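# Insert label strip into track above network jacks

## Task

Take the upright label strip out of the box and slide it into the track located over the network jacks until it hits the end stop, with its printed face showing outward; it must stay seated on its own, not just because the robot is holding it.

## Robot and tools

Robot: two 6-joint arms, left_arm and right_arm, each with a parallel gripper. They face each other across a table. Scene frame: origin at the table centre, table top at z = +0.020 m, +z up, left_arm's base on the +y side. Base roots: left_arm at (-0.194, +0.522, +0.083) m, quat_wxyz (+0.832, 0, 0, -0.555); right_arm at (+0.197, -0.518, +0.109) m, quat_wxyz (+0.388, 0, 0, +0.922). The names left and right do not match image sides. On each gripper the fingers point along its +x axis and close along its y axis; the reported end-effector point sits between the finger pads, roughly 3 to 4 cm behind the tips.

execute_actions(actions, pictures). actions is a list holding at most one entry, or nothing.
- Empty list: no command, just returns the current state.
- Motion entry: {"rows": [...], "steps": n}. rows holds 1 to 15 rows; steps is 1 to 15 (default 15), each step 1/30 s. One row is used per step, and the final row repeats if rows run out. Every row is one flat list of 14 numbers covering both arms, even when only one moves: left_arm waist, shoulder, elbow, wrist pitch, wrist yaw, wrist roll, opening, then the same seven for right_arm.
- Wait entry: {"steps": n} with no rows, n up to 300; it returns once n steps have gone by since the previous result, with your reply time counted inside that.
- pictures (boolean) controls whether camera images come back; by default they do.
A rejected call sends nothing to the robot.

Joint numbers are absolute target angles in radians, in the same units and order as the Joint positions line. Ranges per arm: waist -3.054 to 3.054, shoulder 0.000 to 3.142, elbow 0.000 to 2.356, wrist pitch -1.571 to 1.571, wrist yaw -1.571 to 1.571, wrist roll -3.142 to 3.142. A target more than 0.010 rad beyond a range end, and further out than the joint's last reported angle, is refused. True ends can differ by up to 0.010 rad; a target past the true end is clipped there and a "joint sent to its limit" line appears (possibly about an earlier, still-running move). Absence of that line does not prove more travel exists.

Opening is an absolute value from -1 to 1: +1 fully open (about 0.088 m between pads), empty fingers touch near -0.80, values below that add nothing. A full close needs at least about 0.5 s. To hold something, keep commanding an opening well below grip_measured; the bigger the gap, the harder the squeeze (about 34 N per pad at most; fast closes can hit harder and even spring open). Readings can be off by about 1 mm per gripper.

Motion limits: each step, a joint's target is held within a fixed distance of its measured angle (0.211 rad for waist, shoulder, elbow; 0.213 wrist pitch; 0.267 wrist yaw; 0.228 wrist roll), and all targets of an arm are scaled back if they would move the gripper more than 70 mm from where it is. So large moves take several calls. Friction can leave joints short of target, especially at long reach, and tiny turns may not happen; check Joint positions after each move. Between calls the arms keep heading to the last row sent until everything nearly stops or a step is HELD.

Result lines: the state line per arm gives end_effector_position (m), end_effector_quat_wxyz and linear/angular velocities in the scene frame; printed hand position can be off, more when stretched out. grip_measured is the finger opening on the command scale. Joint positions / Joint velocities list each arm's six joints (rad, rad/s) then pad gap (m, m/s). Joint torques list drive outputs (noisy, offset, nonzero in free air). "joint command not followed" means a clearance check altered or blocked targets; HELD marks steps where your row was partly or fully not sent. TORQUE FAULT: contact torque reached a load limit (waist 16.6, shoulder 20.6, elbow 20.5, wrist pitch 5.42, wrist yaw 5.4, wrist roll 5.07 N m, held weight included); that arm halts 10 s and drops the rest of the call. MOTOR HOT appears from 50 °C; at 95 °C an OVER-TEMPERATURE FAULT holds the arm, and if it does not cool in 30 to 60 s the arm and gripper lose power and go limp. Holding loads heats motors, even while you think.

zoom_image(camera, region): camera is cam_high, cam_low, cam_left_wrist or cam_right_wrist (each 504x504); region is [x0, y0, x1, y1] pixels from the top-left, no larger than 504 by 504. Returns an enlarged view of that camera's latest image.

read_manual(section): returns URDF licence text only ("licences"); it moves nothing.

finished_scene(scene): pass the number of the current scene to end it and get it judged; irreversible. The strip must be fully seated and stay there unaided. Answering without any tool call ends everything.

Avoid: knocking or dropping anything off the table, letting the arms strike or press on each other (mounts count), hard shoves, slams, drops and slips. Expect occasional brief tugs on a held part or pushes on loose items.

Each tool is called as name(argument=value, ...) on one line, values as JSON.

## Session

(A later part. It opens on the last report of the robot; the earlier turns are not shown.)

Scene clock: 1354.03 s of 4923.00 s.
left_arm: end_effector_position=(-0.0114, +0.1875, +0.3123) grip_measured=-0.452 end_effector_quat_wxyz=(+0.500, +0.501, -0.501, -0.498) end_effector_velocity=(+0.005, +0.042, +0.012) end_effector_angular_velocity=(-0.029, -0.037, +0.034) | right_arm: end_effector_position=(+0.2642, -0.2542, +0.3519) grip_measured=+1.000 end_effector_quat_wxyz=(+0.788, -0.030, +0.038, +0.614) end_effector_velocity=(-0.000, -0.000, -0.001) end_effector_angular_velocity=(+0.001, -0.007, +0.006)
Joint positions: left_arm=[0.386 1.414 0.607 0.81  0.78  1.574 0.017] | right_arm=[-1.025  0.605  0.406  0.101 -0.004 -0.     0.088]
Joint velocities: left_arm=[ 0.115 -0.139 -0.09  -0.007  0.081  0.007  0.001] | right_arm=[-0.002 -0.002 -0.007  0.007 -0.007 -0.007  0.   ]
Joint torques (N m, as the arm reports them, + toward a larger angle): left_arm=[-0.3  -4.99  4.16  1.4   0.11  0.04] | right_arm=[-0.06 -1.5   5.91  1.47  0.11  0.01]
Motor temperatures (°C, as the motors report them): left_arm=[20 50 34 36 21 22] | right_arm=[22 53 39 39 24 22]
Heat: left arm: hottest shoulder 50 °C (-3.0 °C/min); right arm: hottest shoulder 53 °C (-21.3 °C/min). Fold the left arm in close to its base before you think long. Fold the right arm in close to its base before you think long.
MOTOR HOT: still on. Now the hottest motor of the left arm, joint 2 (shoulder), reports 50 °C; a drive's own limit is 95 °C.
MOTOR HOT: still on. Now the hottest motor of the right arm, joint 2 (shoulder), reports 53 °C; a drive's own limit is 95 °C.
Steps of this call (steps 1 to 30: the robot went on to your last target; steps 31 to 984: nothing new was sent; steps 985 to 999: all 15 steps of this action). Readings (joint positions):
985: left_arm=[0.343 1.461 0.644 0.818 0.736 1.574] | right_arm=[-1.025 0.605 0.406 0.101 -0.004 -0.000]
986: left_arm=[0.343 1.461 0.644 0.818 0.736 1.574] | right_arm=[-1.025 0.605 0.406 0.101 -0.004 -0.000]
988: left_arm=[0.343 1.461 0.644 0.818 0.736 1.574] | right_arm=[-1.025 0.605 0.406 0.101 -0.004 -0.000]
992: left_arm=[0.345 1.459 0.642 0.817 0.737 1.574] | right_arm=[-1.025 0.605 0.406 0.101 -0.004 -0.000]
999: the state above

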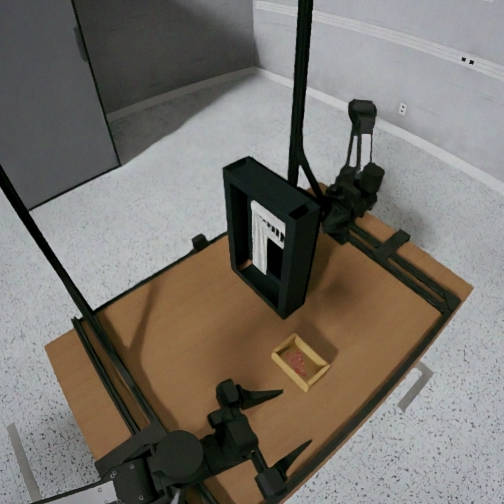

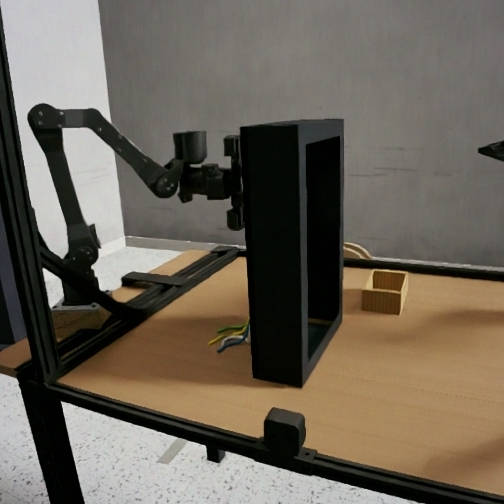

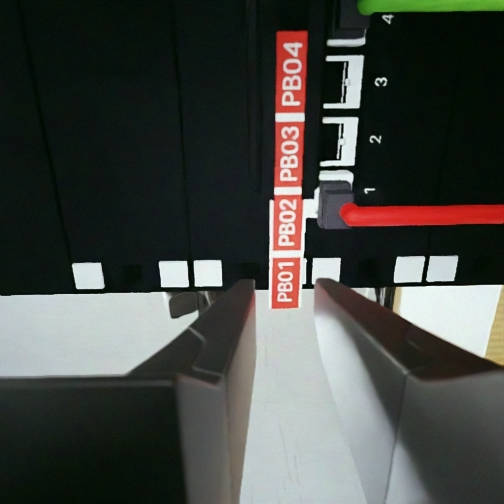

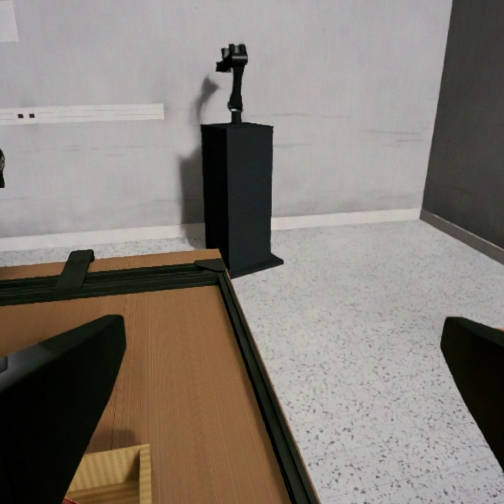

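Strip stays. Move to B then C.

execute_actions(actions=[{"rows": [[0.42,1.40,0.60,0.806,0.82,1.575,-0.45,-1.025,0.60,0.40,0.10,0,0,1],[0.445,1.41,0.61,0.805,0.85,1.575,-0.45,-1.025,0.60,0.40,0.10,0,0,1],[0.47,1.42,0.625,0.803,0.885,1.575,-0.45,-1.025,0.60,0.40,0.10,0,0,1],[0.495,1.44,0.65,0.80,0.925,1.575,-0.45,-1.025,0.60,0.40,0.10,0,0,1],[0.52,1.465,0.68,0.796,0.97,1.575,-0.45,-1.025,0.60,0.40,0.10,0,0,1],[0.54,1.495,0.715,0.792,1.02,1.575,-0.45,-1.025,0.60,0.40,0.10,0,0,1],[0.56,1.525,0.75,0.788,1.07,1.575,-0.45,-1.025,0.60,0.40,0.10,0,0,1],[0.575,1.555,0.785,0.783,1.12,1.575,-0.45,-1.025,0.60,0.40,0.10,0,0,1],[0.584,1.59,0.82,0.778,1.17,1.575,-0.45,-1.025,0.60,0.40,0.10,0,0,1],[0.584,1.625,0.858,0.773,1.22,1.575,-0.45,-1.025,0.60,0.40,0.10,0,0,1],[0.584,1.66,0.896,0.768,1.275,1.575,-0.45,-1.025,0.60,0.40,0.10,0,0,1],[0.584,1.695,0.934,0.763,1.33,1.575,-0.45,-1.025,0.60,0.40,0.10,0,0,1],[0.584,1.725,0.97,0.758,1.385,1.575,-0.45,-1.025,0.60,0.40,0.10,0,0,1],[0.584,1.75,0.998,0.755,1.435,1.575,-0.45,-1.025,0.60,0.40,0.10,0,0,1],[0.584,1.77,1.019,0.752,1.48,1.575,-0.45,-1.025,0.60,0.40,0.10,0,0,1]], "steps": 15}], pictures=false)

execute_actions(actions=[{"rows": [[0.584,1.77,1.019,0.752,1.48,1.575,-0.45,-1.025,0.60,0.40,0.10,0,0,1],[0.584,1.77,1.019,0.752,1.48,1.575,-0.45,-1.025,0.60,0.40,0.10,0,0,1],[0.584,1.77,1.019,0.752,1.48,1.575,-0.45,-1.025,0.60,0.40,0.10,0,0,1],[0.584,1.775,1.025,0.751,1.478,1.575,-0.45,-1.025,0.60,0.40,0.10,0,0,1],[0.578,1.78,1.031,0.750,1.47,1.575,-0.45,-1.025,0.60,0.40,0.10,0,0,1],[0.571,1.785,1.037,0.749,1.463,1.575,-0.45,-1.025,0.60,0.40,0.10,0,0,1],[0.564,1.79,1.043,0.748,1.456,1.575,-0.45,-1.025,0.60,0.40,0.10,0,0,1],[0.557,1.795,1.049,0.746,1.449,1.575,-0.45,-1.025,0.60,0.40,0.10,0,0,1],[0.55,1.80,1.055,0.745,1.442,1.575,-0.45,-1.025,0.60,0.40,0.10,0,0,1],[0.5435,1.804,1.060,0.7435,1.4345,1.575,-0.45,-1.025,0.60,0.40,0.10,0,0,1]], "steps": 15}], pictures=false)

execute_actions(actions=[{"steps": 6}])

Scene clock: 1371.97 s of 4923.00 s.
left_arm: end_effector_position=(+0.0317, +0.1918, +0.3253) grip_measured=-0.450 end_effector_quat_wxyz=(+0.396, +0.399, -0.588, -0.581) end_effector_velocity=(-0.015, -0.048, -0.026) end_effector_angular_velocity=(+0.054, +0.063, -1.446) | right_arm: end_effector_position=(+0.2642, -0.2542, +0.3518) grip_measured=+1.000 end_effector_quat_wxyz=(+0.788, -0.030, +0.038, +0.614) end_effector_velocity=(+0.002, -0.001, -0.001) end_effector_angular_velocity=(+0.000, -0.008, -0.009)
Joint positions: left_arm=[0.581 1.693 0.938 0.763 1.351 1.574 0.017] | right_arm=[-1.025  0.604  0.406  0.101 -0.004 -0.     0.088]
Joint velocities: left_arm=[-0.002  0.842  0.891 -0.125  1.443 -0.007 -0.   ] | right_arm=[-0.002 -0.002 -0.007  0.007  0.007 -0.007  0.   ]
Joint torques (N m, as the arm reports them, + toward a larger angle): left_arm=[ 0.41 -5.18  5.94  1.    0.3   0.02] | right_arm=[-0.05 -1.48  5.94  1.47  0.12  0.  ]
Motor temperatures (°C, as the motors report them): left_arm=[20 50 34 36 21 22] | right_arm=[22 50 39 40 24 22]
Heat: left arm: hottest shoulder 50 °C (-2.0 °C/min); right arm: hottest shoulder 50 °C (-17.0 °C/min). Fold the left arm in close to its base before you think long. Fold the right arm in close to its base before you think long.
MOTOR HOT: still on. Now the hottest motor of the left arm, joint 2 (shoulder), reports 50 °C; a drive's own limit is 95 °C.
MOTOR HOT: still on. Now the hottest motor of the right arm, joint 2 (shoulder), reports 50 °C; a drive's own limit is 95 °C.
Steps of this call (steps 1 to 15: the robot went on to your last target; steps 16 to 90: nothing new was sent; then 14.43 s passed at rest; steps 91 to 105: all 15 steps of this action). Readings (joint positions):
91: left_arm=[0.395 1.406 0.600 0.808 0.793 1.574] | right_arm=[-1.025 0.604 0.406 0.101 -0.004 -0.000]
92: left_arm=[0.403 1.406 0.600 0.808 0.808 1.574] | right_arm=[-1.025 0.604 0.406 0.101 -0.004 -0.000]
94: left_arm=[0.437 1.409 0.605 0.805 0.854 1.574] | right_arm=[-1.025 0.604 0.406 0.101 -0.004 -0.000]
98: left_arm=[0.525 1.479 0.695 0.794 1.005 1.574] | right_arm=[-1.025 0.604 0.406 0.101 -0.004 -0.000]
105: the state above

Scene clock: 1372.47 s of 4923.00 s.
left_arm: end_effector_position=(+0.0290, +0.1743, +0.3227) grip_measured=-0.450 end_effector_quat_wxyz=(+0.359, +0.361, -0.610, -0.607) end_effector_velocity=(-0.000, -0.007, -0.005) end_effector_angular_velocity=(+0.014, +0.020, +0.005) | right_arm: end_effector_position=(+0.2642, -0.2542, +0.3518) grip_measured=+1.000 end_effector_quat_wxyz=(+0.788, -0.030, +0.038, +0.614) end_effector_velocity=(+0.003, -0.001, +0.000) end_effector_angular_velocity=(-0.004, -0.007, -0.014)
Joint positions: left_arm=[0.545 1.79  1.046 0.746 1.442 1.574 0.017] | right_arm=[-1.025  0.604  0.406  0.101 -0.004 -0.     0.088]
Joint velocities: left_arm=[-0.017  0.017  0.007 -0.007 -0.022 -0.007 -0.   ] | right_arm=[-0.007 -0.002  0.002 -0.007  0.007 -0.007  0.   ]
Joint torques (N m, as the arm reports them, + toward a larger angle): left_arm=[-0.11 -5.38  6.17  0.98 -0.1   0.01] | right_arm=[-0.05 -1.48  5.92  1.47  0.12  0.01]
Motor temperatures (°C, as the motors report them): left_arm=[20 50 34 36 21 22] | right_arm=[22 50 39 40 24 22]
Heat: left arm: hottest shoulder 50 °C (-2.0 °C/min); right arm: hottest shoulder 50 °C (-17.2 °C/min). Fold the left arm in close to its base before you think long. Fold the right arm in close to its base before you think long.
MOTOR HOT: still on. Now the hottest motor of the left arm, joint 2 (shoulder), reports 50 °C; a drive's own limit is 95 °C.
MOTOR HOT: still on. Now the hottest motor of the right arm, joint 2 (shoulder), reports 50 °C; a drive's own limit is 95 °C.
Steps of this call (steps 1 to 15: all 15 steps of this action). Readings (joint positions):
1: left_arm=[0.581 1.717 0.962 0.760 1.392 1.574] | right_arm=[-1.025 0.604 0.406 0.101 -0.004 -0.000]
2: left_arm=[0.581 1.734 0.979 0.757 1.418 1.574] | right_arm=[-1.025 0.604 0.406 0.101 -0.004 -0.000]
4: left_arm=[0.582 1.752 0.994 0.755 1.449 1.574] | right_arm=[-1.025 0.604 0.406 0.101 -0.004 -0.000]
8: left_arm=[0.576 1.770 1.020 0.752 1.458 1.574] | right_arm=[-1.025 0.604 0.406 0.101 -0.004 -0.000]
15: the state above

Scene clock: 1372.67 s of 4923.00 s.
left_arm: end_effector_position=(+0.0295, +0.1740, +0.3228) grip_measured=-0.450 end_effector_quat_wxyz=(+0.360, +0.361, -0.610, -0.607) end_effector_velocity=(-0.001, -0.002, +0.003) end_effector_angular_velocity=(-0.005, -0.008, +0.000) | right_arm: end_effector_position=(+0.2642, -0.2542, +0.3516) grip_measured=+1.000 end_effector_quat_wxyz=(+0.788, -0.030, +0.039, +0.614) end_effector_velocity=(-0.003, -0.000, -0.005) end_effector_angular_velocity=(-0.023, +0.000, +0.020)
Joint positions: left_arm=[0.545 1.791 1.047 0.746 1.44  1.574 0.017] | right_arm=[-1.025  0.604  0.406  0.101 -0.004 -0.     0.088]
Joint velocities: left_arm=[-0.007 -0.002  0.007 -0.007 -0.007  0.007 -0.   ] | right_arm=[-0.002 -0.002 -0.002 -0.022 -0.022 -0.007  0.   ]
Joint torques (N m, as the arm reports them, + toward a larger angle): left_arm=[-0.06 -5.29  6.01  0.94 -0.13  0.01] | right_arm=[-0.03 -1.46  5.92  1.47  0.11  0.01]
Motor temperatures (°C, as the motors report them): left_arm=[20 50 34 36 21 22] | right_arm=[22 50 39 40 24 22]
Heat: left arm: hottest shoulder 50 °C (-2.0 °C/min); right arm: hottest shoulder 50 °C (-17.1 °C/min). Fold the left arm in close to its base before you think long. Fold the right arm in close to its base before you think long.
MOTOR HOT: still on. Now the hottest motor of the left arm, joint 2 (shoulder), reports 50 °C; a drive's own limit is 95 °C.
MOTOR HOT: still on. Now the hottest motor of the right arm, joint 2 (shoulder), reports 50 °C; a drive's own limit is 95 °C.
Steps of this call (steps 1 to 6: the robot went on to your last target). Readings (joint positions):
1: left_arm=[0.545 1.791 1.046 0.746 1.441 1.574] | right_arm=[-1.025 0.604 0.406 0.101 -0.004 -0.000]
2: left_arm=[0.545 1.791 1.046 0.746 1.440 1.574] | right_arm=[-1.025 0.604 0.406 0.101 -0.004 -0.000]
4: left_arm=[0.545 1.791 1.047 0.746 1.440 1.574] | right_arm=[-1.025 0.604 0.406 0.101 -0.004 -0.000]
6: the state above

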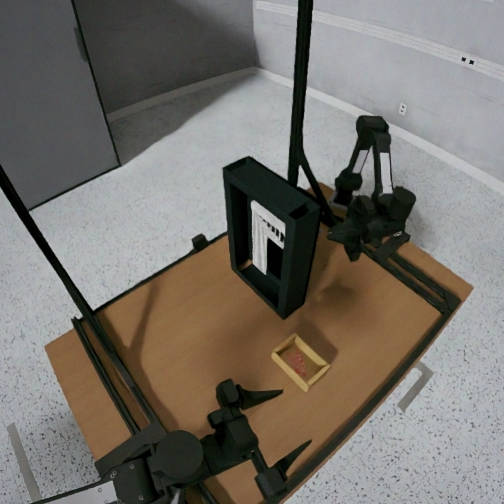

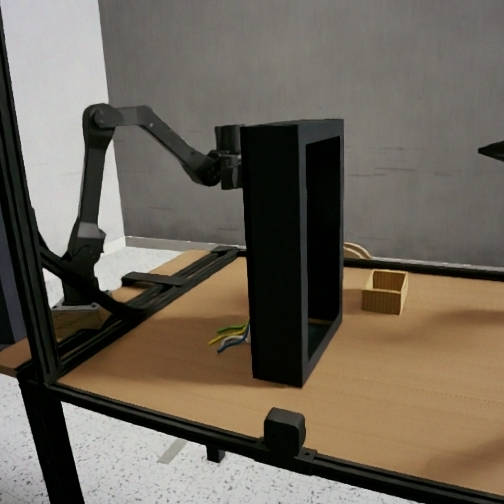

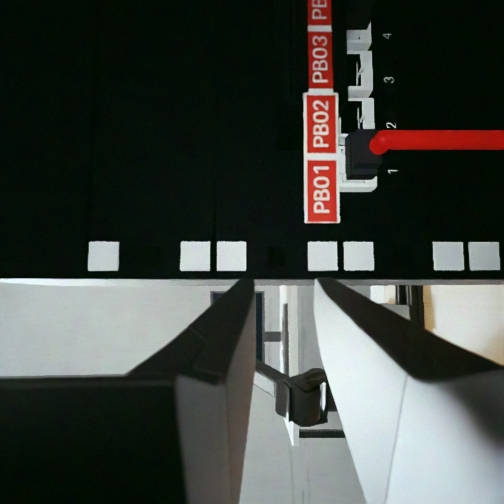

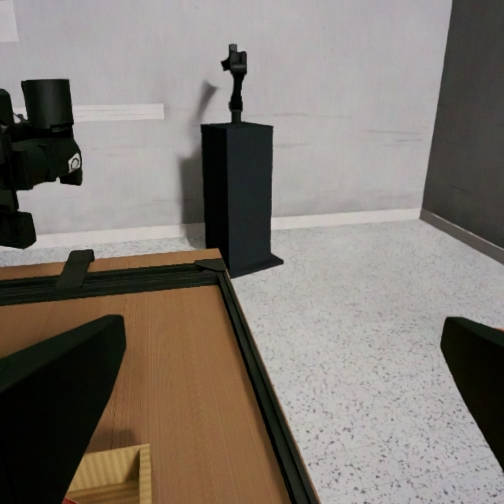

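execute_actions(actions=[{"rows": [[0.5435,1.78,1.036,0.746,1.4345,1.575,-0.45,-1.025,0.60,0.40,0.10,0,0,1],[0.540,1.775,1.030,0.747,1.431,1.575,-0.45,-1.025,0.60,0.40,0.10,0,0,1],[0.5365,1.770,1.024,0.748,1.4275,1.575,-0.45,-1.025,0.60,0.40,0.10,0,0,1],[0.533,1.765,1.018,0.749,1.424,1.575,-0.45,-1.025,0.60,0.40,0.10,0,0,1],[0.5295,1.760,1.012,0.750,1.4205,1.575,-0.45,-1.025,0.60,0.40,0.10,0,0,1],[0.526,1.755,1.006,0.751,1.417,1.575,-0.45,-1.025,0.60,0.40,0.10,0,0,1],[0.5225,1.750,1.000,0.752,1.4135,1.575,-0.45,-1.025,0.60,0.40,0.10,0,0,1],[0.519,1.745,0.994,0.753,1.410,1.575,-0.45,-1.025,0.60,0.40,0.10,0,0,1],[0.5155,1.740,0.988,0.754,1.4065,1.575,-0.45,-1.025,0.60,0.40,0.10,0,0,1],[0.512,1.735,0.982,0.755,1.403,1.575,-0.45,-1.025,0.60,0.40,0.10,0,0,1],[0.509,1.7305,0.9765,0.756,1.400,1.575,-0.45,-1.025,0.60,0.40,0.10,0,0,1],[0.506,1.726,0.971,0.757,1.397,1.575,-0.45,-1.025,0.60,0.40,0.10,0,0,1],[0.503,1.722,0.966,0.758,1.394,1.575,-0.45,-1.025,0.60,0.40,0.10,0,0,1]], "steps": 15}], pictures=false)

execute_actions(actions=[{"steps": 6}])

Scene clock: 1394.33 s of 4923.00 s.
left_arm: end_effector_position=(+0.0092, +0.1723, +0.3223) grip_measured=-0.450 end_effector_quat_wxyz=(+0.360, +0.360, -0.609, -0.608) end_effector_velocity=(-0.032, -0.003, +0.005) end_effector_angular_velocity=(-0.010, -0.011, -0.024) | right_arm: end_effector_position=(+0.2642, -0.2542, +0.3516) grip_measured=+1.000 end_effector_quat_wxyz=(+0.788, -0.030, +0.039, +0.614) end_effector_velocity=(+0.003, -0.001, -0.004) end_effector_angular_velocity=(-0.017, -0.019, -0.012)
Joint positions: left_arm=[0.507 1.74  0.983 0.755 1.403 1.574 0.017] | right_arm=[-1.025  0.604  0.406  0.101 -0.004 -0.     0.088]
Joint velocities: left_arm=[-0.061 -0.076 -0.076  0.022 -0.037 -0.007  0.   ] | right_arm=[-0.007 -0.002 -0.007 -0.007  0.007 -0.022  0.   ]
Joint torques (N m, as the arm reports them, + toward a larger angle): left_arm=[ 0.15 -7.38  4.09  1.3  -0.16  0.  ] | right_arm=[-0.02 -1.45  5.99  1.48  0.11  0.01]
Motor temperatures (°C, as the motors report them): left_arm=[20 50 36 35 21 22] | right_arm=[22 48 39 40 24 22]
Heat: left arm: hottest shoulder 50 °C (-1.0 °C/min); right arm: hottest shoulder 48 °C (-11.1 °C/min). Fold the left arm in close to its base before you think long. Fold the right arm in close to its base before you think long.
MOTOR HOT: still on. Now the hottest motor of the left arm, joint 2 (shoulder), reports 50 °C; a drive's own limit is 95 °C.
MOTOR HOT: still on. Now the hottest motor of the right arm, joint 2 (shoulder), reports 48 °C; a drive's own limit is 95 °C.
Steps of this call (steps 1 to 15: the robot went on to your last target; steps 16 to 90: nothing new was sent; then 18.17 s passed at rest; steps 91 to 105: all 15 steps of this action). Readings (joint positions):
91: left_arm=[0.545 1.792 1.048 0.746 1.440 1.574] | right_arm=[-1.025 0.604 0.406 0.101 -0.004 -0.000]
92: left_arm=[0.545 1.792 1.048 0.746 1.439 1.574] | right_arm=[-1.025 0.604 0.406 0.101 -0.004 -0.000]
94: left_arm=[0.543 1.789 1.043 0.746 1.434 1.574] | right_arm=[-1.025 0.604 0.406 0.101 -0.004 -0.000]
98: left_arm=[0.530 1.773 1.020 0.748 1.423 1.574] | right_arm=[-1.025 0.604 0.406 0.101 -0.004 -0.000]
105: the state above

Scene clock: 1394.53 s of 4923.00 s.
left_arm: end_effector_position=(+0.0081, +0.1722, +0.3221) grip_measured=-0.450 end_effector_quat_wxyz=(+0.361, +0.361, -0.608, -0.608) end_effector_velocity=(-0.003, -0.001, -0.004) end_effector_angular_velocity=(+0.007, +0.007, -0.000) | right_arm: end_effector_position=(+0.2642, -0.2542, +0.3516) grip_measured=+1.000 end_effector_quat_wxyz=(+0.788, -0.030, +0.039, +0.614) end_effector_velocity=(+0.001, -0.001, -0.001) end_effector_angular_velocity=(-0.004, -0.006, +0.001)
Joint positions: left_arm=[0.505 1.736 0.978 0.756 1.399 1.574 0.017] | right_arm=[-1.025  0.604  0.406  0.101 -0.004 -0.     0.088]
Joint velocities: left_arm=[-0.007 -0.002 -0.012 -0.007 -0.007  0.007  0.   ] | right_arm=[-0.007 -0.007 -0.002 -0.007 -0.007 -0.007  0.   ]
Joint torques (N m, as the arm reports them, + toward a larger angle): left_arm=[-0.06 -7.41  4.18  1.32 -0.15 -0.01] | right_arm=[-0.07 -1.47  5.98  1.48  0.12  0.  ]
Motor temperatures (°C, as the motors report them): left_arm=[20 50 36 35 21 22] | right_arm=[22 48 39 40 24 22]
Heat: left arm: hottest shoulder 50 °C (-1.0 °C/min); right arm: hottest shoulder 48 °C (-11.1 °C/min). Fold the left arm in close to its base before you think long. Fold the right arm in close to its base before you think long.
MOTOR HOT: still on. Now the hottest motor of the left arm, joint 2 (shoulder), reports 50 °C; a drive's own limit is 95 °C.
MOTOR HOT: still on. Now the hottest motor of the right arm, joint 2 (shoulder), reports 48 °C; a drive's own limit is 95 °C.
Steps of this call (steps 1 to 6: the robot went on to your last target). Readings (joint positions):
1: left_arm=[0.506 1.738 0.981 0.755 1.402 1.574] | right_arm=[-1.025 0.604 0.406 0.101 -0.004 -0.000]
2: left_arm=[0.505 1.737 0.980 0.756 1.401 1.574] | right_arm=[-1.025 0.604 0.406 0.101 -0.004 -0.000]
4: left_arm=[0.505 1.736 0.979 0.756 1.400 1.574] | right_arm=[-1.025 0.604 0.406 0.101 -0.004 -0.000]
6: the state above

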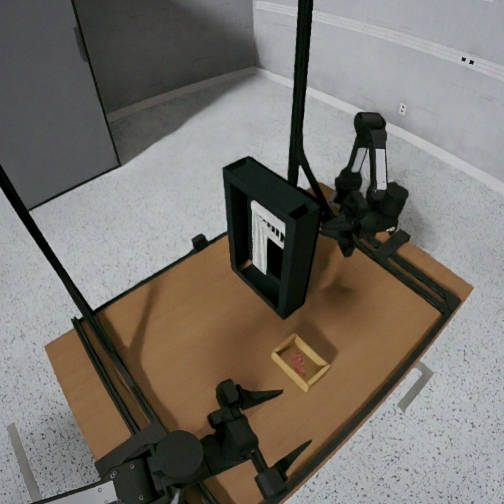

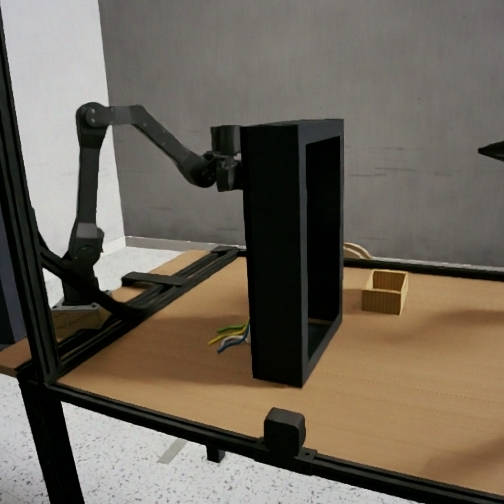

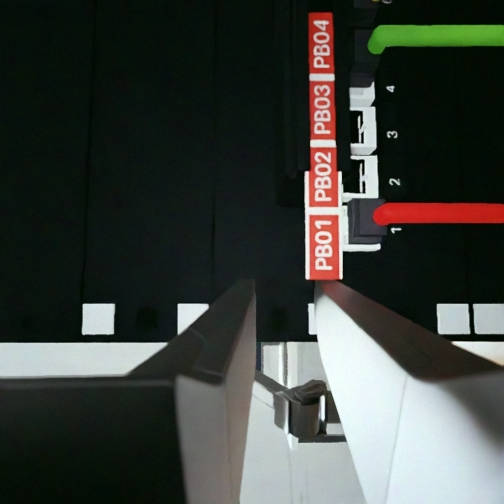

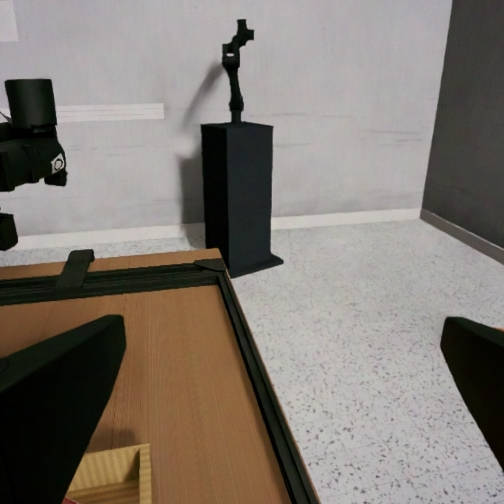

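execute_actions(actions=[{"rows": [[0.5003,1.718,0.9614,0.7586,1.3913,1.575,-0.45,-1.025,0.60,0.40,0.10,0,0,1],[0.4977,1.714,0.9569,0.7593,1.3887,1.575,-0.45,-1.025,0.60,0.40,0.10,0,0,1],[0.495,1.710,0.9523,0.7599,1.386,1.575,-0.45,-1.025,0.60,0.40,0.10,0,0,1],[0.4923,1.706,0.9477,0.7606,1.3833,1.575,-0.45,-1.025,0.60,0.40,0.10,0,0,1],[0.4896,1.702,0.9431,0.7612,1.3806,1.575,-0.45,-1.025,0.60,0.40,0.10,0,0,1],[0.487,1.698,0.9386,0.7619,1.378,1.575,-0.45,-1.025,0.60,0.40,0.10,0,0,1],[0.4843,1.694,0.934,0.7625,1.3753,1.575,-0.45,-1.025,0.60,0.40,0.10,0,0,1],[0.4816,1.690,0.9294,0.7631,1.3726,1.575,-0.45,-1.025,0.60,0.40,0.10,0,0,1],[0.479,1.686,0.9249,0.7638,1.37,1.575,-0.45,-1.025,0.60,0.40,0.10,0,0,1],[0.4763,1.682,0.9203,0.7644,1.3673,1.575,-0.45,-1.025,0.60,0.40,0.10,0,0,1],[0.4736,1.678,0.9157,0.7651,1.3646,1.575,-0.45,-1.025,0.60,0.40,0.10,0,0,1],[0.471,1.674,0.9111,0.7657,1.362,1.575,-0.45,-1.025,0.60,0.40,0.10,0,0,1],[0.4683,1.6702,0.9066,0.7664,1.3593,1.575,-0.45,-1.025,0.60,0.40,0.10,0,0,1],[0.4656,1.6665,0.902,0.767,1.3566,1.575,-0.45,-1.025,0.60,0.40,0.10,0,0,1]], "steps": 15}], pictures=false)

execute_actions(actions=[{"steps": 7}])

Scene clock: 1411.10 s of 4923.00 s.
left_arm: end_effector_position=(-0.0098, +0.1724, +0.3225) grip_measured=-0.450 end_effector_quat_wxyz=(+0.360, +0.361, -0.609, -0.608) end_effector_velocity=(-0.040, +0.002, -0.001) end_effector_angular_velocity=(+0.015, +0.025, -0.034) | right_arm: end_effector_position=(+0.2642, -0.2542, +0.3513) grip_measured=+1.000 end_effector_quat_wxyz=(+0.788, -0.030, +0.039, +0.614) end_effector_velocity=(-0.003, +0.000, +0.001) end_effector_angular_velocity=(+0.006, -0.007, +0.020)
Joint positions: left_arm=[0.472 1.686 0.921 0.764 1.366 1.574 0.017] | right_arm=[-1.025  0.604  0.405  0.1   -0.004 -0.     0.088]
Joint velocities: left_arm=[-0.071 -0.095 -0.11   0.007 -0.037 -0.022  0.   ] | right_arm=[-0.002 -0.002 -0.002  0.007 -0.022 -0.007  0.   ]
Joint torques (N m, as the arm reports them, + toward a larger angle): left_arm=[-0.12 -6.92  4.1   1.28 -0.23 -0.01] | right_arm=[-0.07 -1.42  5.99  1.48  0.11  0.01]
Motor temperatures (°C, as the motors report them): left_arm=[20 52 35 35 21 22] | right_arm=[22 46 40 40 24 22]
Heat: left arm: hottest shoulder 52 °C (+1.0 °C/min); right arm: hottest shoulder 46 °C (-8.1 °C/min). Fold the left arm in close to its base before you think long.
MOTOR HOT: still on. Now the hottest motor of the left arm, joint 2 (shoulder), reports 52 °C; a drive's own limit is 95 °C.
MOTOR HOT: cleared. Now the hottest motor of the right arm, joint 2 (shoulder), reports 46 °C.
Steps of this call (steps 1 to 15: the robot went on to your last target; steps 16 to 90: nothing new was sent; then 13.07 s passed at rest; steps 91 to 105: all 15 steps of this action). Readings (joint positions):
91: left_arm=[0.504 1.735 0.977 0.756 1.398 1.574] | right_arm=[-1.025 0.604 0.405 0.100 -0.004 -0.000]
92: left_arm=[0.504 1.734 0.975 0.756 1.397 1.574] | right_arm=[-1.025 0.604 0.405 0.100 -0.004 -0.000]
94: left_arm=[0.501 1.729 0.969 0.757 1.393 1.574] | right_arm=[-1.025 0.604 0.405 0.100 -0.004 -0.000]
98: left_arm=[0.490 1.714 0.952 0.760 1.384 1.574] | right_arm=[-1.025 0.604 0.405 0.100 -0.004 -0.000]
105: the state above

Scene clock: 1411.33 s of 4923.00 s.
left_arm: end_effector_position=(-0.0122, +0.1723, +0.3226) grip_measured=-0.450 end_effector_quat_wxyz=(+0.360, +0.361, -0.609, -0.608) end_effector_velocity=(-0.003, +0.001, -0.004) end_effector_angular_velocity=(+0.008, +0.012, -0.010) | right_arm: end_effector_position=(+0.2642, -0.2543, +0.3514) grip_measured=+1.000 end_effector_quat_wxyz=(+0.788, -0.030, +0.039, +0.614) end_effector_velocity=(-0.001, -0.001, -0.008) end_effector_angular_velocity=(-0.028, +0.000, +0.006)
Joint positions: left_arm=[0.467 1.68  0.914 0.765 1.362 1.574 0.017] | right_arm=[-1.025  0.604  0.405  0.1   -0.004 -0.     0.088]
Joint velocities: left_arm=[-0.002  0.002 -0.012  0.007  0.007 -0.007 -0.   ] | right_arm=[-0.002 -0.002 -0.007 -0.022 -0.007 -0.007  0.   ]
Joint torques (N m, as the arm reports them, + toward a larger angle): left_arm=[-0.14 -7.04  4.07  1.33 -0.16 -0.01] | right_arm=[-0.05 -1.43  5.99  1.47  0.11  0.01]
Motor temperatures (°C, as the motors report them): left_arm=[20 52 35 35 21 22] | right_arm=[22 46 40 40 24 22]
Heat: left arm: hottest shoulder 52 °C (+1.0 °C/min); right arm: hottest shoulder 46 °C (-8.1 °C/min). Fold the left arm in close to its base before you think long.
MOTOR HOT: still on. Now the hottest motor of the left arm, joint 2 (shoulder), reports 52 °C; a drive's own limit is 95 °C.
Steps of this call (steps 1 to 7: the robot went on to your last target). Readings (joint positions):
1: left_arm=[0.470 1.683 0.918 0.764 1.366 1.574] | right_arm=[-1.025 0.604 0.405 0.100 -0.004 -0.000]
2: left_arm=[0.469 1.682 0.916 0.765 1.365 1.574] | right_arm=[-1.025 0.604 0.405 0.100 -0.004 -0.000]
4: left_arm=[0.467 1.680 0.915 0.765 1.363 1.574] | right_arm=[-1.025 0.604 0.405 0.100 -0.004 -0.000]
7: the state above

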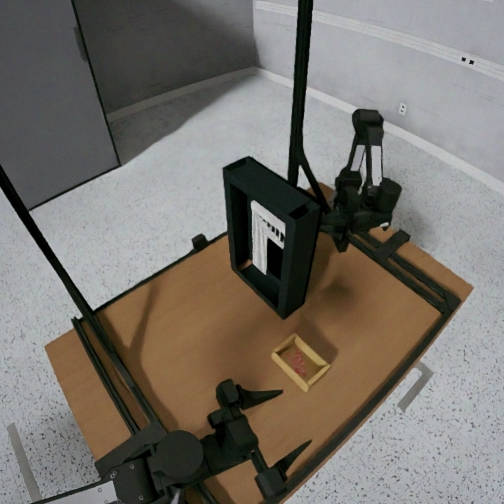

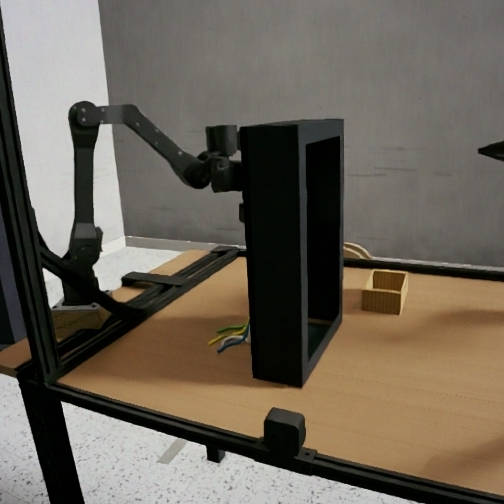

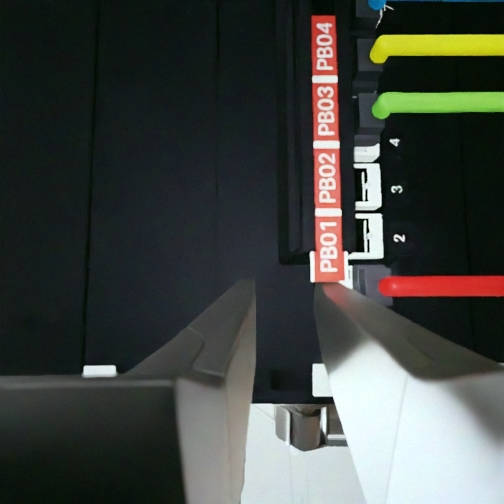

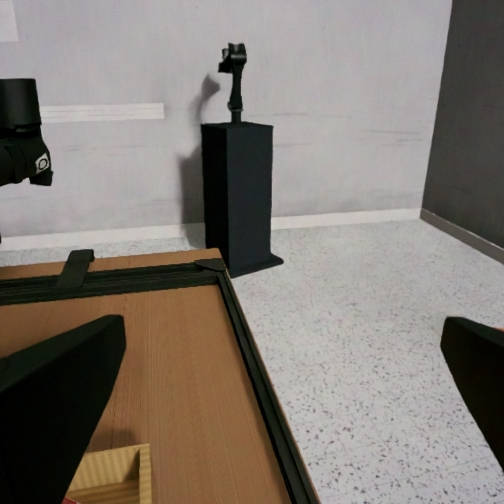

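execute_actions(actions=[{"rows": [[0.4645,1.6645,0.898,0.769,1.3555,1.575,-0.45,-1.025,0.60,0.40,0.10,0,0,1],[0.4633,1.6625,0.894,0.771,1.354,1.575,-0.45,-1.025,0.60,0.40,0.10,0,0,1],[0.462,1.6605,0.890,0.773,1.353,1.575,-0.45,-1.025,0.60,0.40,0.10,0,0,1],[0.4607,1.6585,0.8875,0.7735,1.3517,1.575,-0.45,-1.025,0.60,0.40,0.10,0,0,1],[0.4594,1.6565,0.885,0.774,1.3504,1.575,-0.45,-1.025,0.60,0.40,0.10,0,0,1],[0.458,1.6545,0.8825,0.7745,1.349,1.575,-0.45,-1.025,0.60,0.40,0.10,0,0,1],[0.4567,1.6523,0.880,0.775,1.3477,1.575,-0.45,-1.025,0.60,0.40,0.10,0,0,1],[0.4553,1.650,0.877,0.7755,1.3463,1.575,-0.45,-1.025,0.60,0.40,0.10,0,0,1],[0.454,1.648,0.8745,0.776,1.345,1.575,-0.45,-1.025,0.60,0.40,0.10,0,0,1]], "steps": 15}])

zoom_image(camera="cam_left_wrist", region=[270, 220, 390, 320])

zoom_image(camera="cam_left_wrist", region=[270, 0, 390, 80])

Scene clock: 1427.07 s of 4923.00 s.
left_arm: end_effector_position=(-0.0178, +0.1734, +0.3209) grip_measured=-0.450 end_effector_quat_wxyz=(+0.362, +0.363, -0.607, -0.607) end_effector_velocity=(-0.001, -0.000, -0.000) end_effector_angular_velocity=(+0.022, +0.032, +0.005) | right_arm: end_effector_position=(+0.2642, -0.2543, +0.3513) grip_measured=+1.000 end_effector_quat_wxyz=(+0.788, -0.030, +0.039, +0.614) end_effector_velocity=(-0.001, -0.000, -0.002) end_effector_angular_velocity=(-0.012, -0.019, +0.007)
Joint positions: left_arm=[0.458 1.662 0.887 0.774 1.347 1.574 0.017] | right_arm=[-1.025  0.604  0.405  0.1   -0.004 -0.     0.088]
Joint velocities: left_arm=[-0.002 -0.007 -0.002 -0.022 -0.007 -0.022 -0.   ] | right_arm=[-0.002 -0.002 -0.002 -0.007 -0.007 -0.022  0.   ]
Joint torques (N m, as the arm reports them, + toward a larger angle): left_arm=[-0.36 -6.89  3.95  1.3  -0.06  0.03] | right_arm=[-0.06 -1.4   6.03  1.5   0.12  0.01]
Motor temperatures (°C, as the motors report them): left_arm=[20 53 34 35 21 22] | right_arm=[22 45 40 40 24 22]
Heat: left arm: hottest shoulder 53 °C (+3.0 °C/min); right arm: hottest shoulder 45 °C (-6.1 °C/min). Fold the left arm in close to its base before you think long.
MOTOR HOT: still on. Now the hottest motor of the left arm, joint 2 (shoulder), reports 53 °C; a drive's own limit is 95 °C.
Steps of this call (steps 1 to 15: the robot went on to your last target; steps 16 to 90: nothing new was sent; then 12.23 s passed at rest; steps 91 to 105: all 15 steps of this action). Readings (joint positions):
91: left_arm=[0.467 1.679 0.913 0.765 1.361 1.574] | right_arm=[-1.025 0.604 0.405 0.100 -0.004 -0.000]
92: left_arm=[0.467 1.678 0.911 0.766 1.361 1.574] | right_arm=[-1.025 0.604 0.405 0.100 -0.004 -0.000]
94: left_arm=[0.466 1.676 0.906 0.769 1.359 1.574] | right_arm=[-1.025 0.604 0.405 0.100 -0.004 -0.000]
98: left_arm=[0.461 1.669 0.895 0.772 1.355 1.574] | right_arm=[-1.025 0.604 0.405 0.100 -0.004 -0.000]
105: the state above

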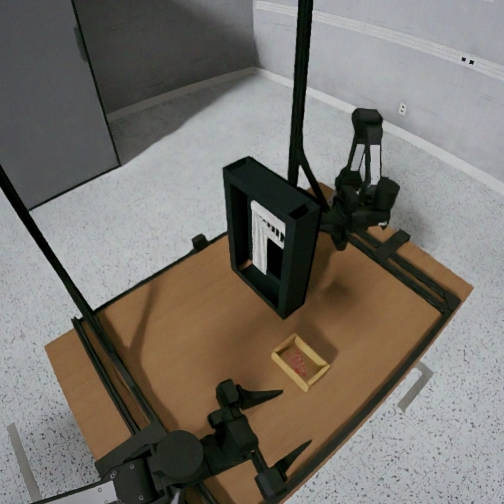

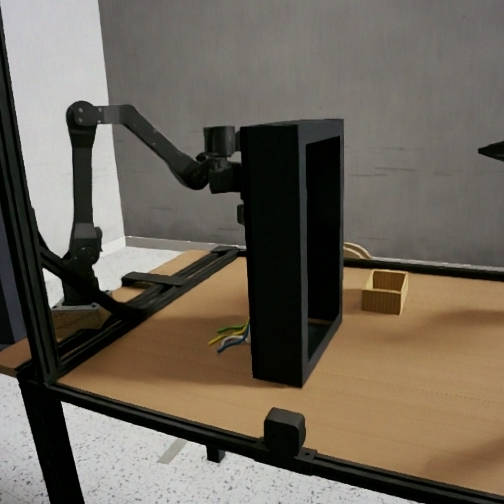

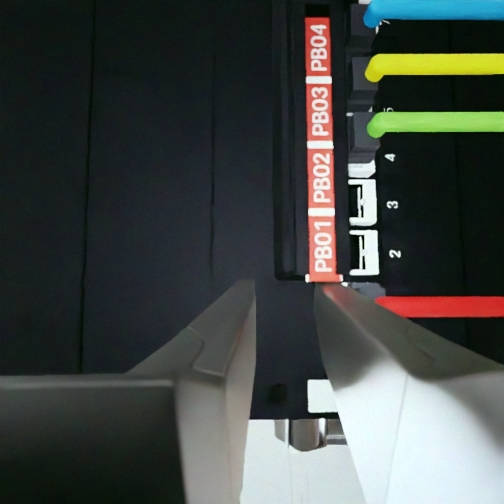

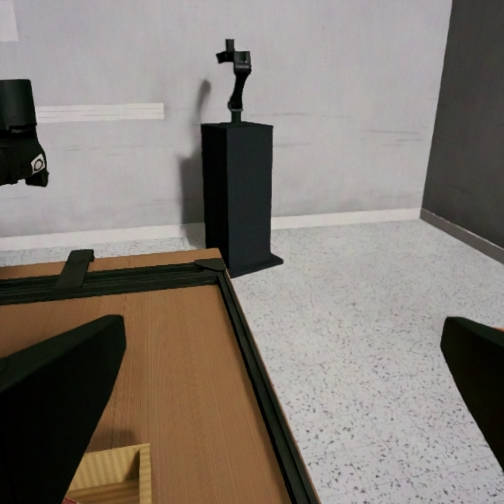

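Region (270, 220, 390, 320) of cam_left_wrist's 504x504 image, scaled by 4.200, with more detail than that image has.

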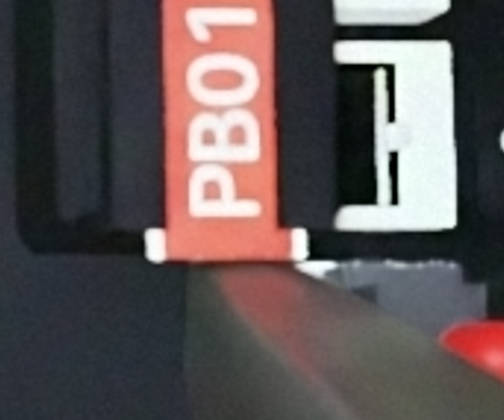

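Region (270, 0, 390, 80) of cam_left_wrist's 504x504 image, scaled by 4.200, with more detail than that image has.

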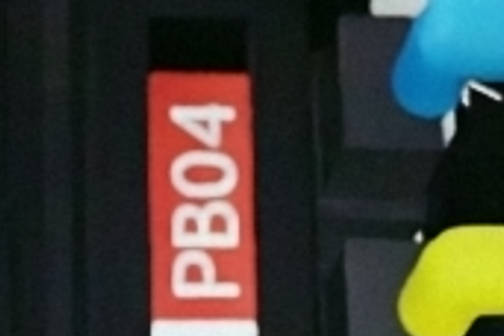

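execute_actions(actions=[{"rows": [[0.461,1.648,0.8745,0.776,1.352,1.575,-0.45,-1.025,0.60,0.40,0.10,0,0,1],[0.465,1.648,0.8745,0.776,1.358,1.575,-0.45,-1.025,0.60,0.40,0.10,0,0,1],[0.4685,1.648,0.874,0.776,1.364,1.575,-0.45,-1.025,0.60,0.40,0.10,0,0,1]], "steps": 10}], pictures=false)

execute_actions(actions=[{"rows": [[0.465,1.646,0.872,0.7765,1.358,1.575,-0.45,-1.025,0.60,0.40,0.10,0,0,1],[0.4635,1.644,0.870,0.7765,1.356,1.575,-0.45,-1.025,0.60,0.40,0.10,0,0,1],[0.462,1.6425,0.868,0.777,1.355,1.575,-0.45,-1.025,0.60,0.40,0.10,0,0,1],[0.4605,1.641,0.866,0.777,1.354,1.575,-0.45,-1.025,0.60,0.40,0.10,0,0,1],[0.459,1.6395,0.864,0.777,1.353,1.575,-0.45,-1.025,0.60,0.40,0.10,0,0,1],[0.4575,1.638,0.8625,0.777,1.352,1.575,-0.45,-1.025,0.60,0.40,0.10,0,0,1]], "steps": 15}])

zoom_image(camera="cam_left_wrist", region=[270, 220, 390, 320])

zoom_image(camera="cam_left_wrist", region=[270, 0, 390, 80])

Scene clock: 1442.83 s of 4923.00 s.
left_arm: end_effector_position=(-0.0168, +0.1759, +0.3209) grip_measured=-0.450 end_effector_quat_wxyz=(+0.361, +0.362, -0.608, -0.607) end_effector_velocity=(-0.001, +0.002, -0.004) end_effector_angular_velocity=(+0.028, +0.040, -0.005) | right_arm: end_effector_position=(+0.2642, -0.2543, +0.3511) grip_measured=+1.000 end_effector_quat_wxyz=(+0.788, -0.030, +0.039, +0.614) end_effector_velocity=(-0.002, +0.001, +0.004) end_effector_angular_velocity=(+0.020, -0.012, +0.010)
Joint positions: left_arm=[0.466 1.661 0.885 0.774 1.358 1.574 0.017] | right_arm=[-1.025  0.604  0.404  0.1   -0.004 -0.     0.088]
Joint velocities: left_arm=[ 0.002 -0.002 -0.007 -0.022  0.007 -0.022 -0.   ] | right_arm=[ 0.002 -0.002 -0.002  0.022 -0.007 -0.007  0.   ]
Joint torques (N m, as the arm reports them, + toward a larger angle): left_arm=[ 0.16 -6.9   4.1   1.32  0.2   0.  ] | right_arm=[-0.06 -1.39  6.07  1.49  0.11  0.  ]
Motor temperatures (°C, as the motors report them): left_arm=[20 53 33 35 21 22] | right_arm=[22 45 40 40 24 22]
Heat: left arm: hottest shoulder 53 °C (+3.0 °C/min); right arm: hottest shoulder 45 °C (-4.1 °C/min). Fold the left arm in close to its base before you think long.
MOTOR HOT: still on. Now the hottest motor of the left arm, joint 2 (shoulder), reports 53 °C; a drive's own limit is 95 °C.
Steps of this call (steps 1 to 15: the robot went on to your last target; steps 16 to 90: nothing new was sent; then 12.43 s passed at rest; steps 91 to 100: all 10 steps of this action). Readings (joint positions):
91: left_arm=[0.458 1.662 0.886 0.774 1.346 1.574] | right_arm=[-1.025 0.604 0.404 0.100 -0.004 -0.000]
92: left_arm=[0.458 1.662 0.886 0.774 1.346 1.574] | right_arm=[-1.025 0.604 0.404 0.100 -0.004 -0.000]
94: left_arm=[0.461 1.661 0.886 0.774 1.352 1.574] | right_arm=[-1.025 0.604 0.404 0.100 -0.004 -0.000]
98: left_arm=[0.466 1.661 0.885 0.774 1.357 1.574] | right_arm=[-1.025 0.604 0.404 0.100 -0.004 -0.000]
100: the state above

Scene clock: 1443.33 s of 4923.00 s.
left_arm: end_effector_position=(-0.0184, +0.1767, +0.3209) grip_measured=-0.450 end_effector_quat_wxyz=(+0.363, +0.363, -0.607, -0.606) end_effector_velocity=(-0.001, -0.000, +0.001) end_effector_angular_velocity=(+0.005, +0.008, +0.005) | right_arm: end_effector_position=(+0.2642, -0.2543, +0.3511) grip_measured=+1.000 end_effector_quat_wxyz=(+0.788, -0.030, +0.039, +0.614) end_effector_velocity=(-0.000, +0.000, -0.003) end_effector_angular_velocity=(-0.017, -0.017, +0.007)
Joint positions: left_arm=[0.464 1.652 0.876 0.775 1.351 1.574 0.017] | right_arm=[-1.025  0.604  0.404  0.1   -0.004 -0.     0.088]
Joint velocities: left_arm=[-0.002 -0.007 -0.002 -0.007 -0.007 -0.007  0.   ] | right_arm=[-0.002  0.002 -0.002 -0.007 -0.007 -0.022  0.   ]
Joint torques (N m, as the arm reports them, + toward a larger angle): left_arm=[-0.51 -7.03  4.12  1.31  0.08  0.01] | right_arm=[-0.06 -1.4   6.07  1.49  0.11  0.01]
Motor temperatures (°C, as the motors report them): left_arm=[20 53 33 35 21 22] | right_arm=[22 45 40 40 24 22]
Heat: left arm: hottest shoulder 53 °C (+3.0 °C/min); right arm: hottest shoulder 45 °C (-4.0 °C/min). Fold the left arm in close to its base before you think long.
MOTOR HOT: still on. Now the hottest motor of the left arm, joint 2 (shoulder), reports 53 °C; a drive's own limit is 95 °C.
Steps of this call (steps 1 to 15: all 15 steps of this action). Readings (joint positions):
1: left_arm=[0.466 1.661 0.885 0.774 1.358 1.574] | right_arm=[-1.025 0.604 0.404 0.100 -0.004 -0.000]
2: left_arm=[0.466 1.660 0.884 0.774 1.358 1.574] | right_arm=[-1.025 0.604 0.404 0.100 -0.004 -0.000]
4: left_arm=[0.466 1.658 0.882 0.774 1.358 1.574] | right_arm=[-1.025 0.604 0.404 0.100 -0.004 -0.000]
8: left_arm=[0.465 1.653 0.877 0.775 1.353 1.574] | right_arm=[-1.025 0.604 0.404 0.100 -0.004 -0.000]
15: the state above

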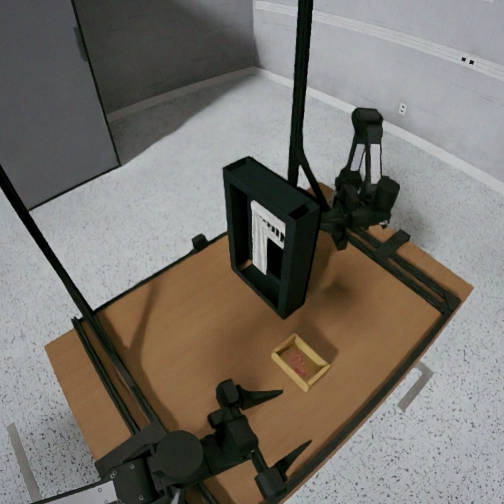

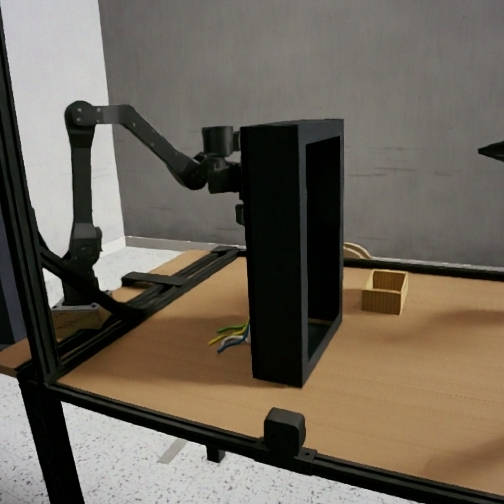

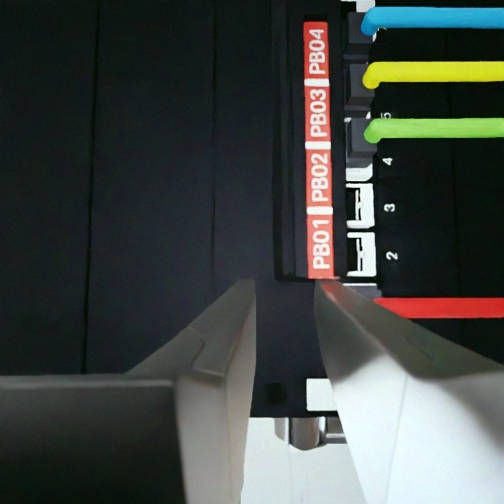

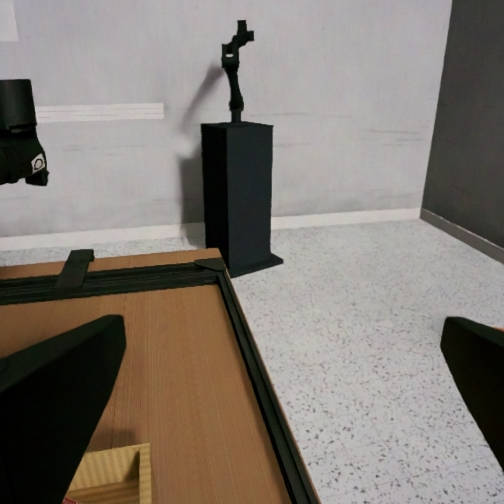

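Region (270, 220, 390, 320) of cam_left_wrist's 504x504 image, scaled by 4.200, with more detail than that image has.

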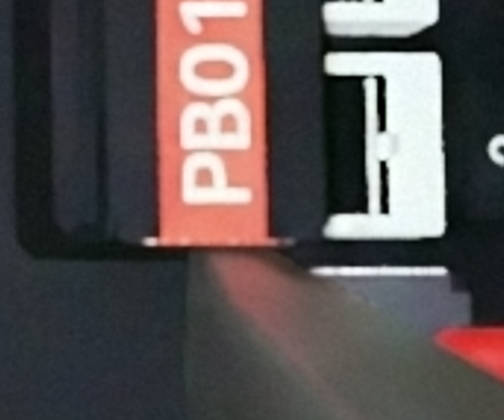

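Region (270, 0, 390, 80) of cam_left_wrist's 504x504 image, scaled by 4.200, with more detail than that image has.

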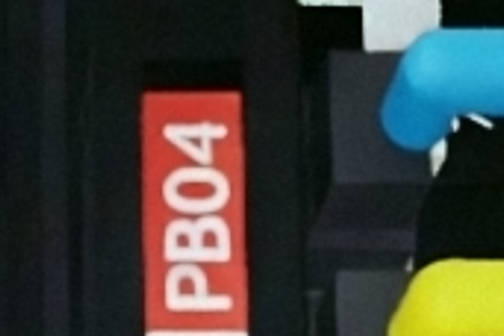

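execute_actions(actions=[])

Scene clock: 1456.37 s of 4923.00 s.
left_arm: end_effector_position=(-0.0184, +0.1767, +0.3209) grip_measured=-0.450 end_effector_quat_wxyz=(+0.363, +0.364, -0.607, -0.606) end_effector_velocity=(+0.002, -0.002, -0.001) end_effector_angular_velocity=(+0.001, -0.001, +0.020) | right_arm: end_effector_position=(+0.2642, -0.2544, +0.3510) grip_measured=+1.000 end_effector_quat_wxyz=(+0.788, -0.030, +0.039, +0.613) end_effector_velocity=(+0.001, -0.001, -0.002) end_effector_angular_velocity=(-0.012, -0.019, +0.002)
Joint positions: left_arm=[0.464 1.652 0.875 0.775 1.351 1.574 0.017] | right_arm=[-1.025  0.603  0.404  0.1   -0.003 -0.     0.088]
Joint velocities: left_arm=[-0.002 -0.002 -0.002 -0.007 -0.022  0.007 -0.001] | right_arm=[-0.007 -0.002 -0.002 -0.007 -0.007 -0.022  0.   ]
Joint torques (N m, as the arm reports them, + toward a larger angle): left_arm=[-0.65 -6.83  3.9   1.31  0.09  0.  ] | right_arm=[-0.06 -1.39  6.1   1.5   0.12  0.  ]
Motor temperatures (°C, as the motors report them): left_arm=[20 53 33 35 21 22] | right_arm=[22 44 40 41 24 22]
Heat: left arm: hottest shoulder 53 °C (+3.0 °C/min); right arm: hottest shoulder 44 °C (-4.0 °C/min). Fold the left arm in close to its base before you think long.
MOTOR HOT: still on. Now the hottest motor of the left arm, joint 2 (shoulder), reports 53 °C; a drive's own limit is 95 °C.
Steps of this call (steps 1 to 15: the robot went on to your last target; steps 16 to 90: nothing new was sent; then 10.03 s passed at rest). Readings (joint positions):
1: left_arm=[0.464 1.652 0.876 0.775 1.351 1.574] | right_arm=[-1.025 0.604 0.404 0.100 -0.004 -0.000]
2: left_arm=[0.464 1.652 0.876 0.775 1.351 1.574] | right_arm=[-1.025 0.604 0.404 0.100 -0.004 -0.000]
4: left_arm=[0.464 1.652 0.876 0.775 1.351 1.574] | right_arm=[-1.025 0.604 0.404 0.100 -0.004 -0.000]
8: left_arm=[0.464 1.652 0.875 0.775 1.351 1.574] | right_arm=[-1.025 0.604 0.404 0.100 -0.003 -0.000]
90: the state above
All arms were judged still, so your last target was given up. Only a new action makes them travel on or press farther. Fingers that are still opening or closing keep moving.

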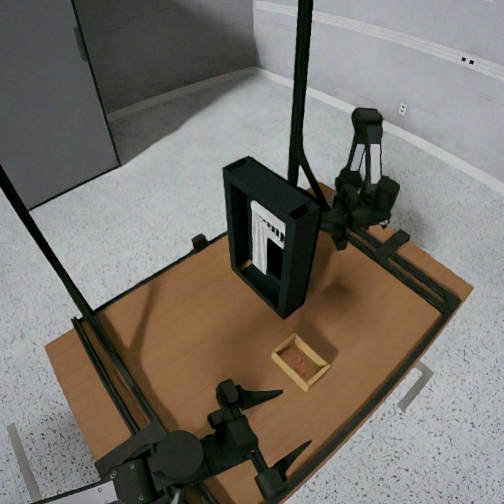

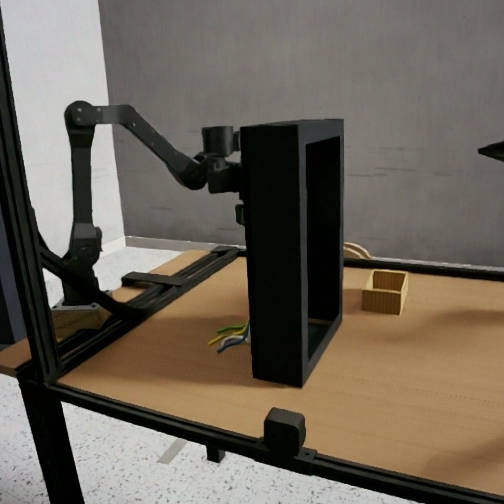

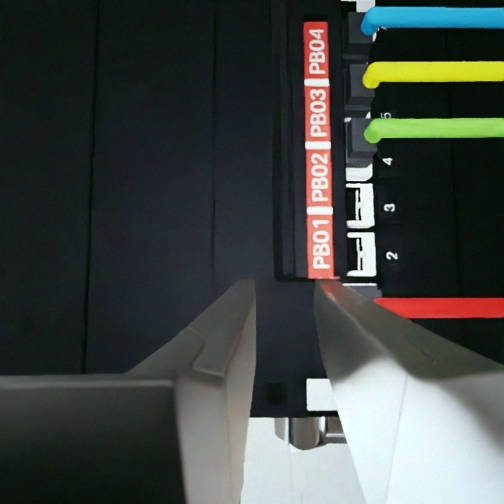

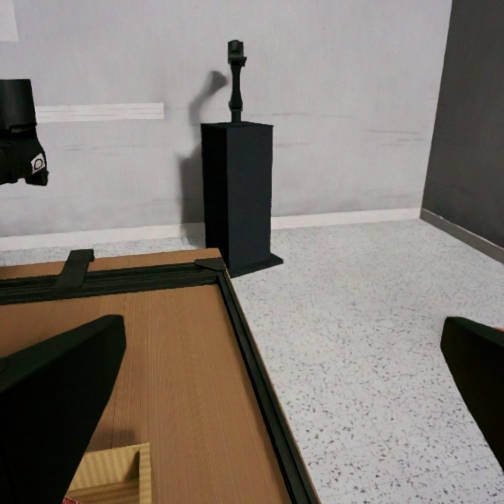

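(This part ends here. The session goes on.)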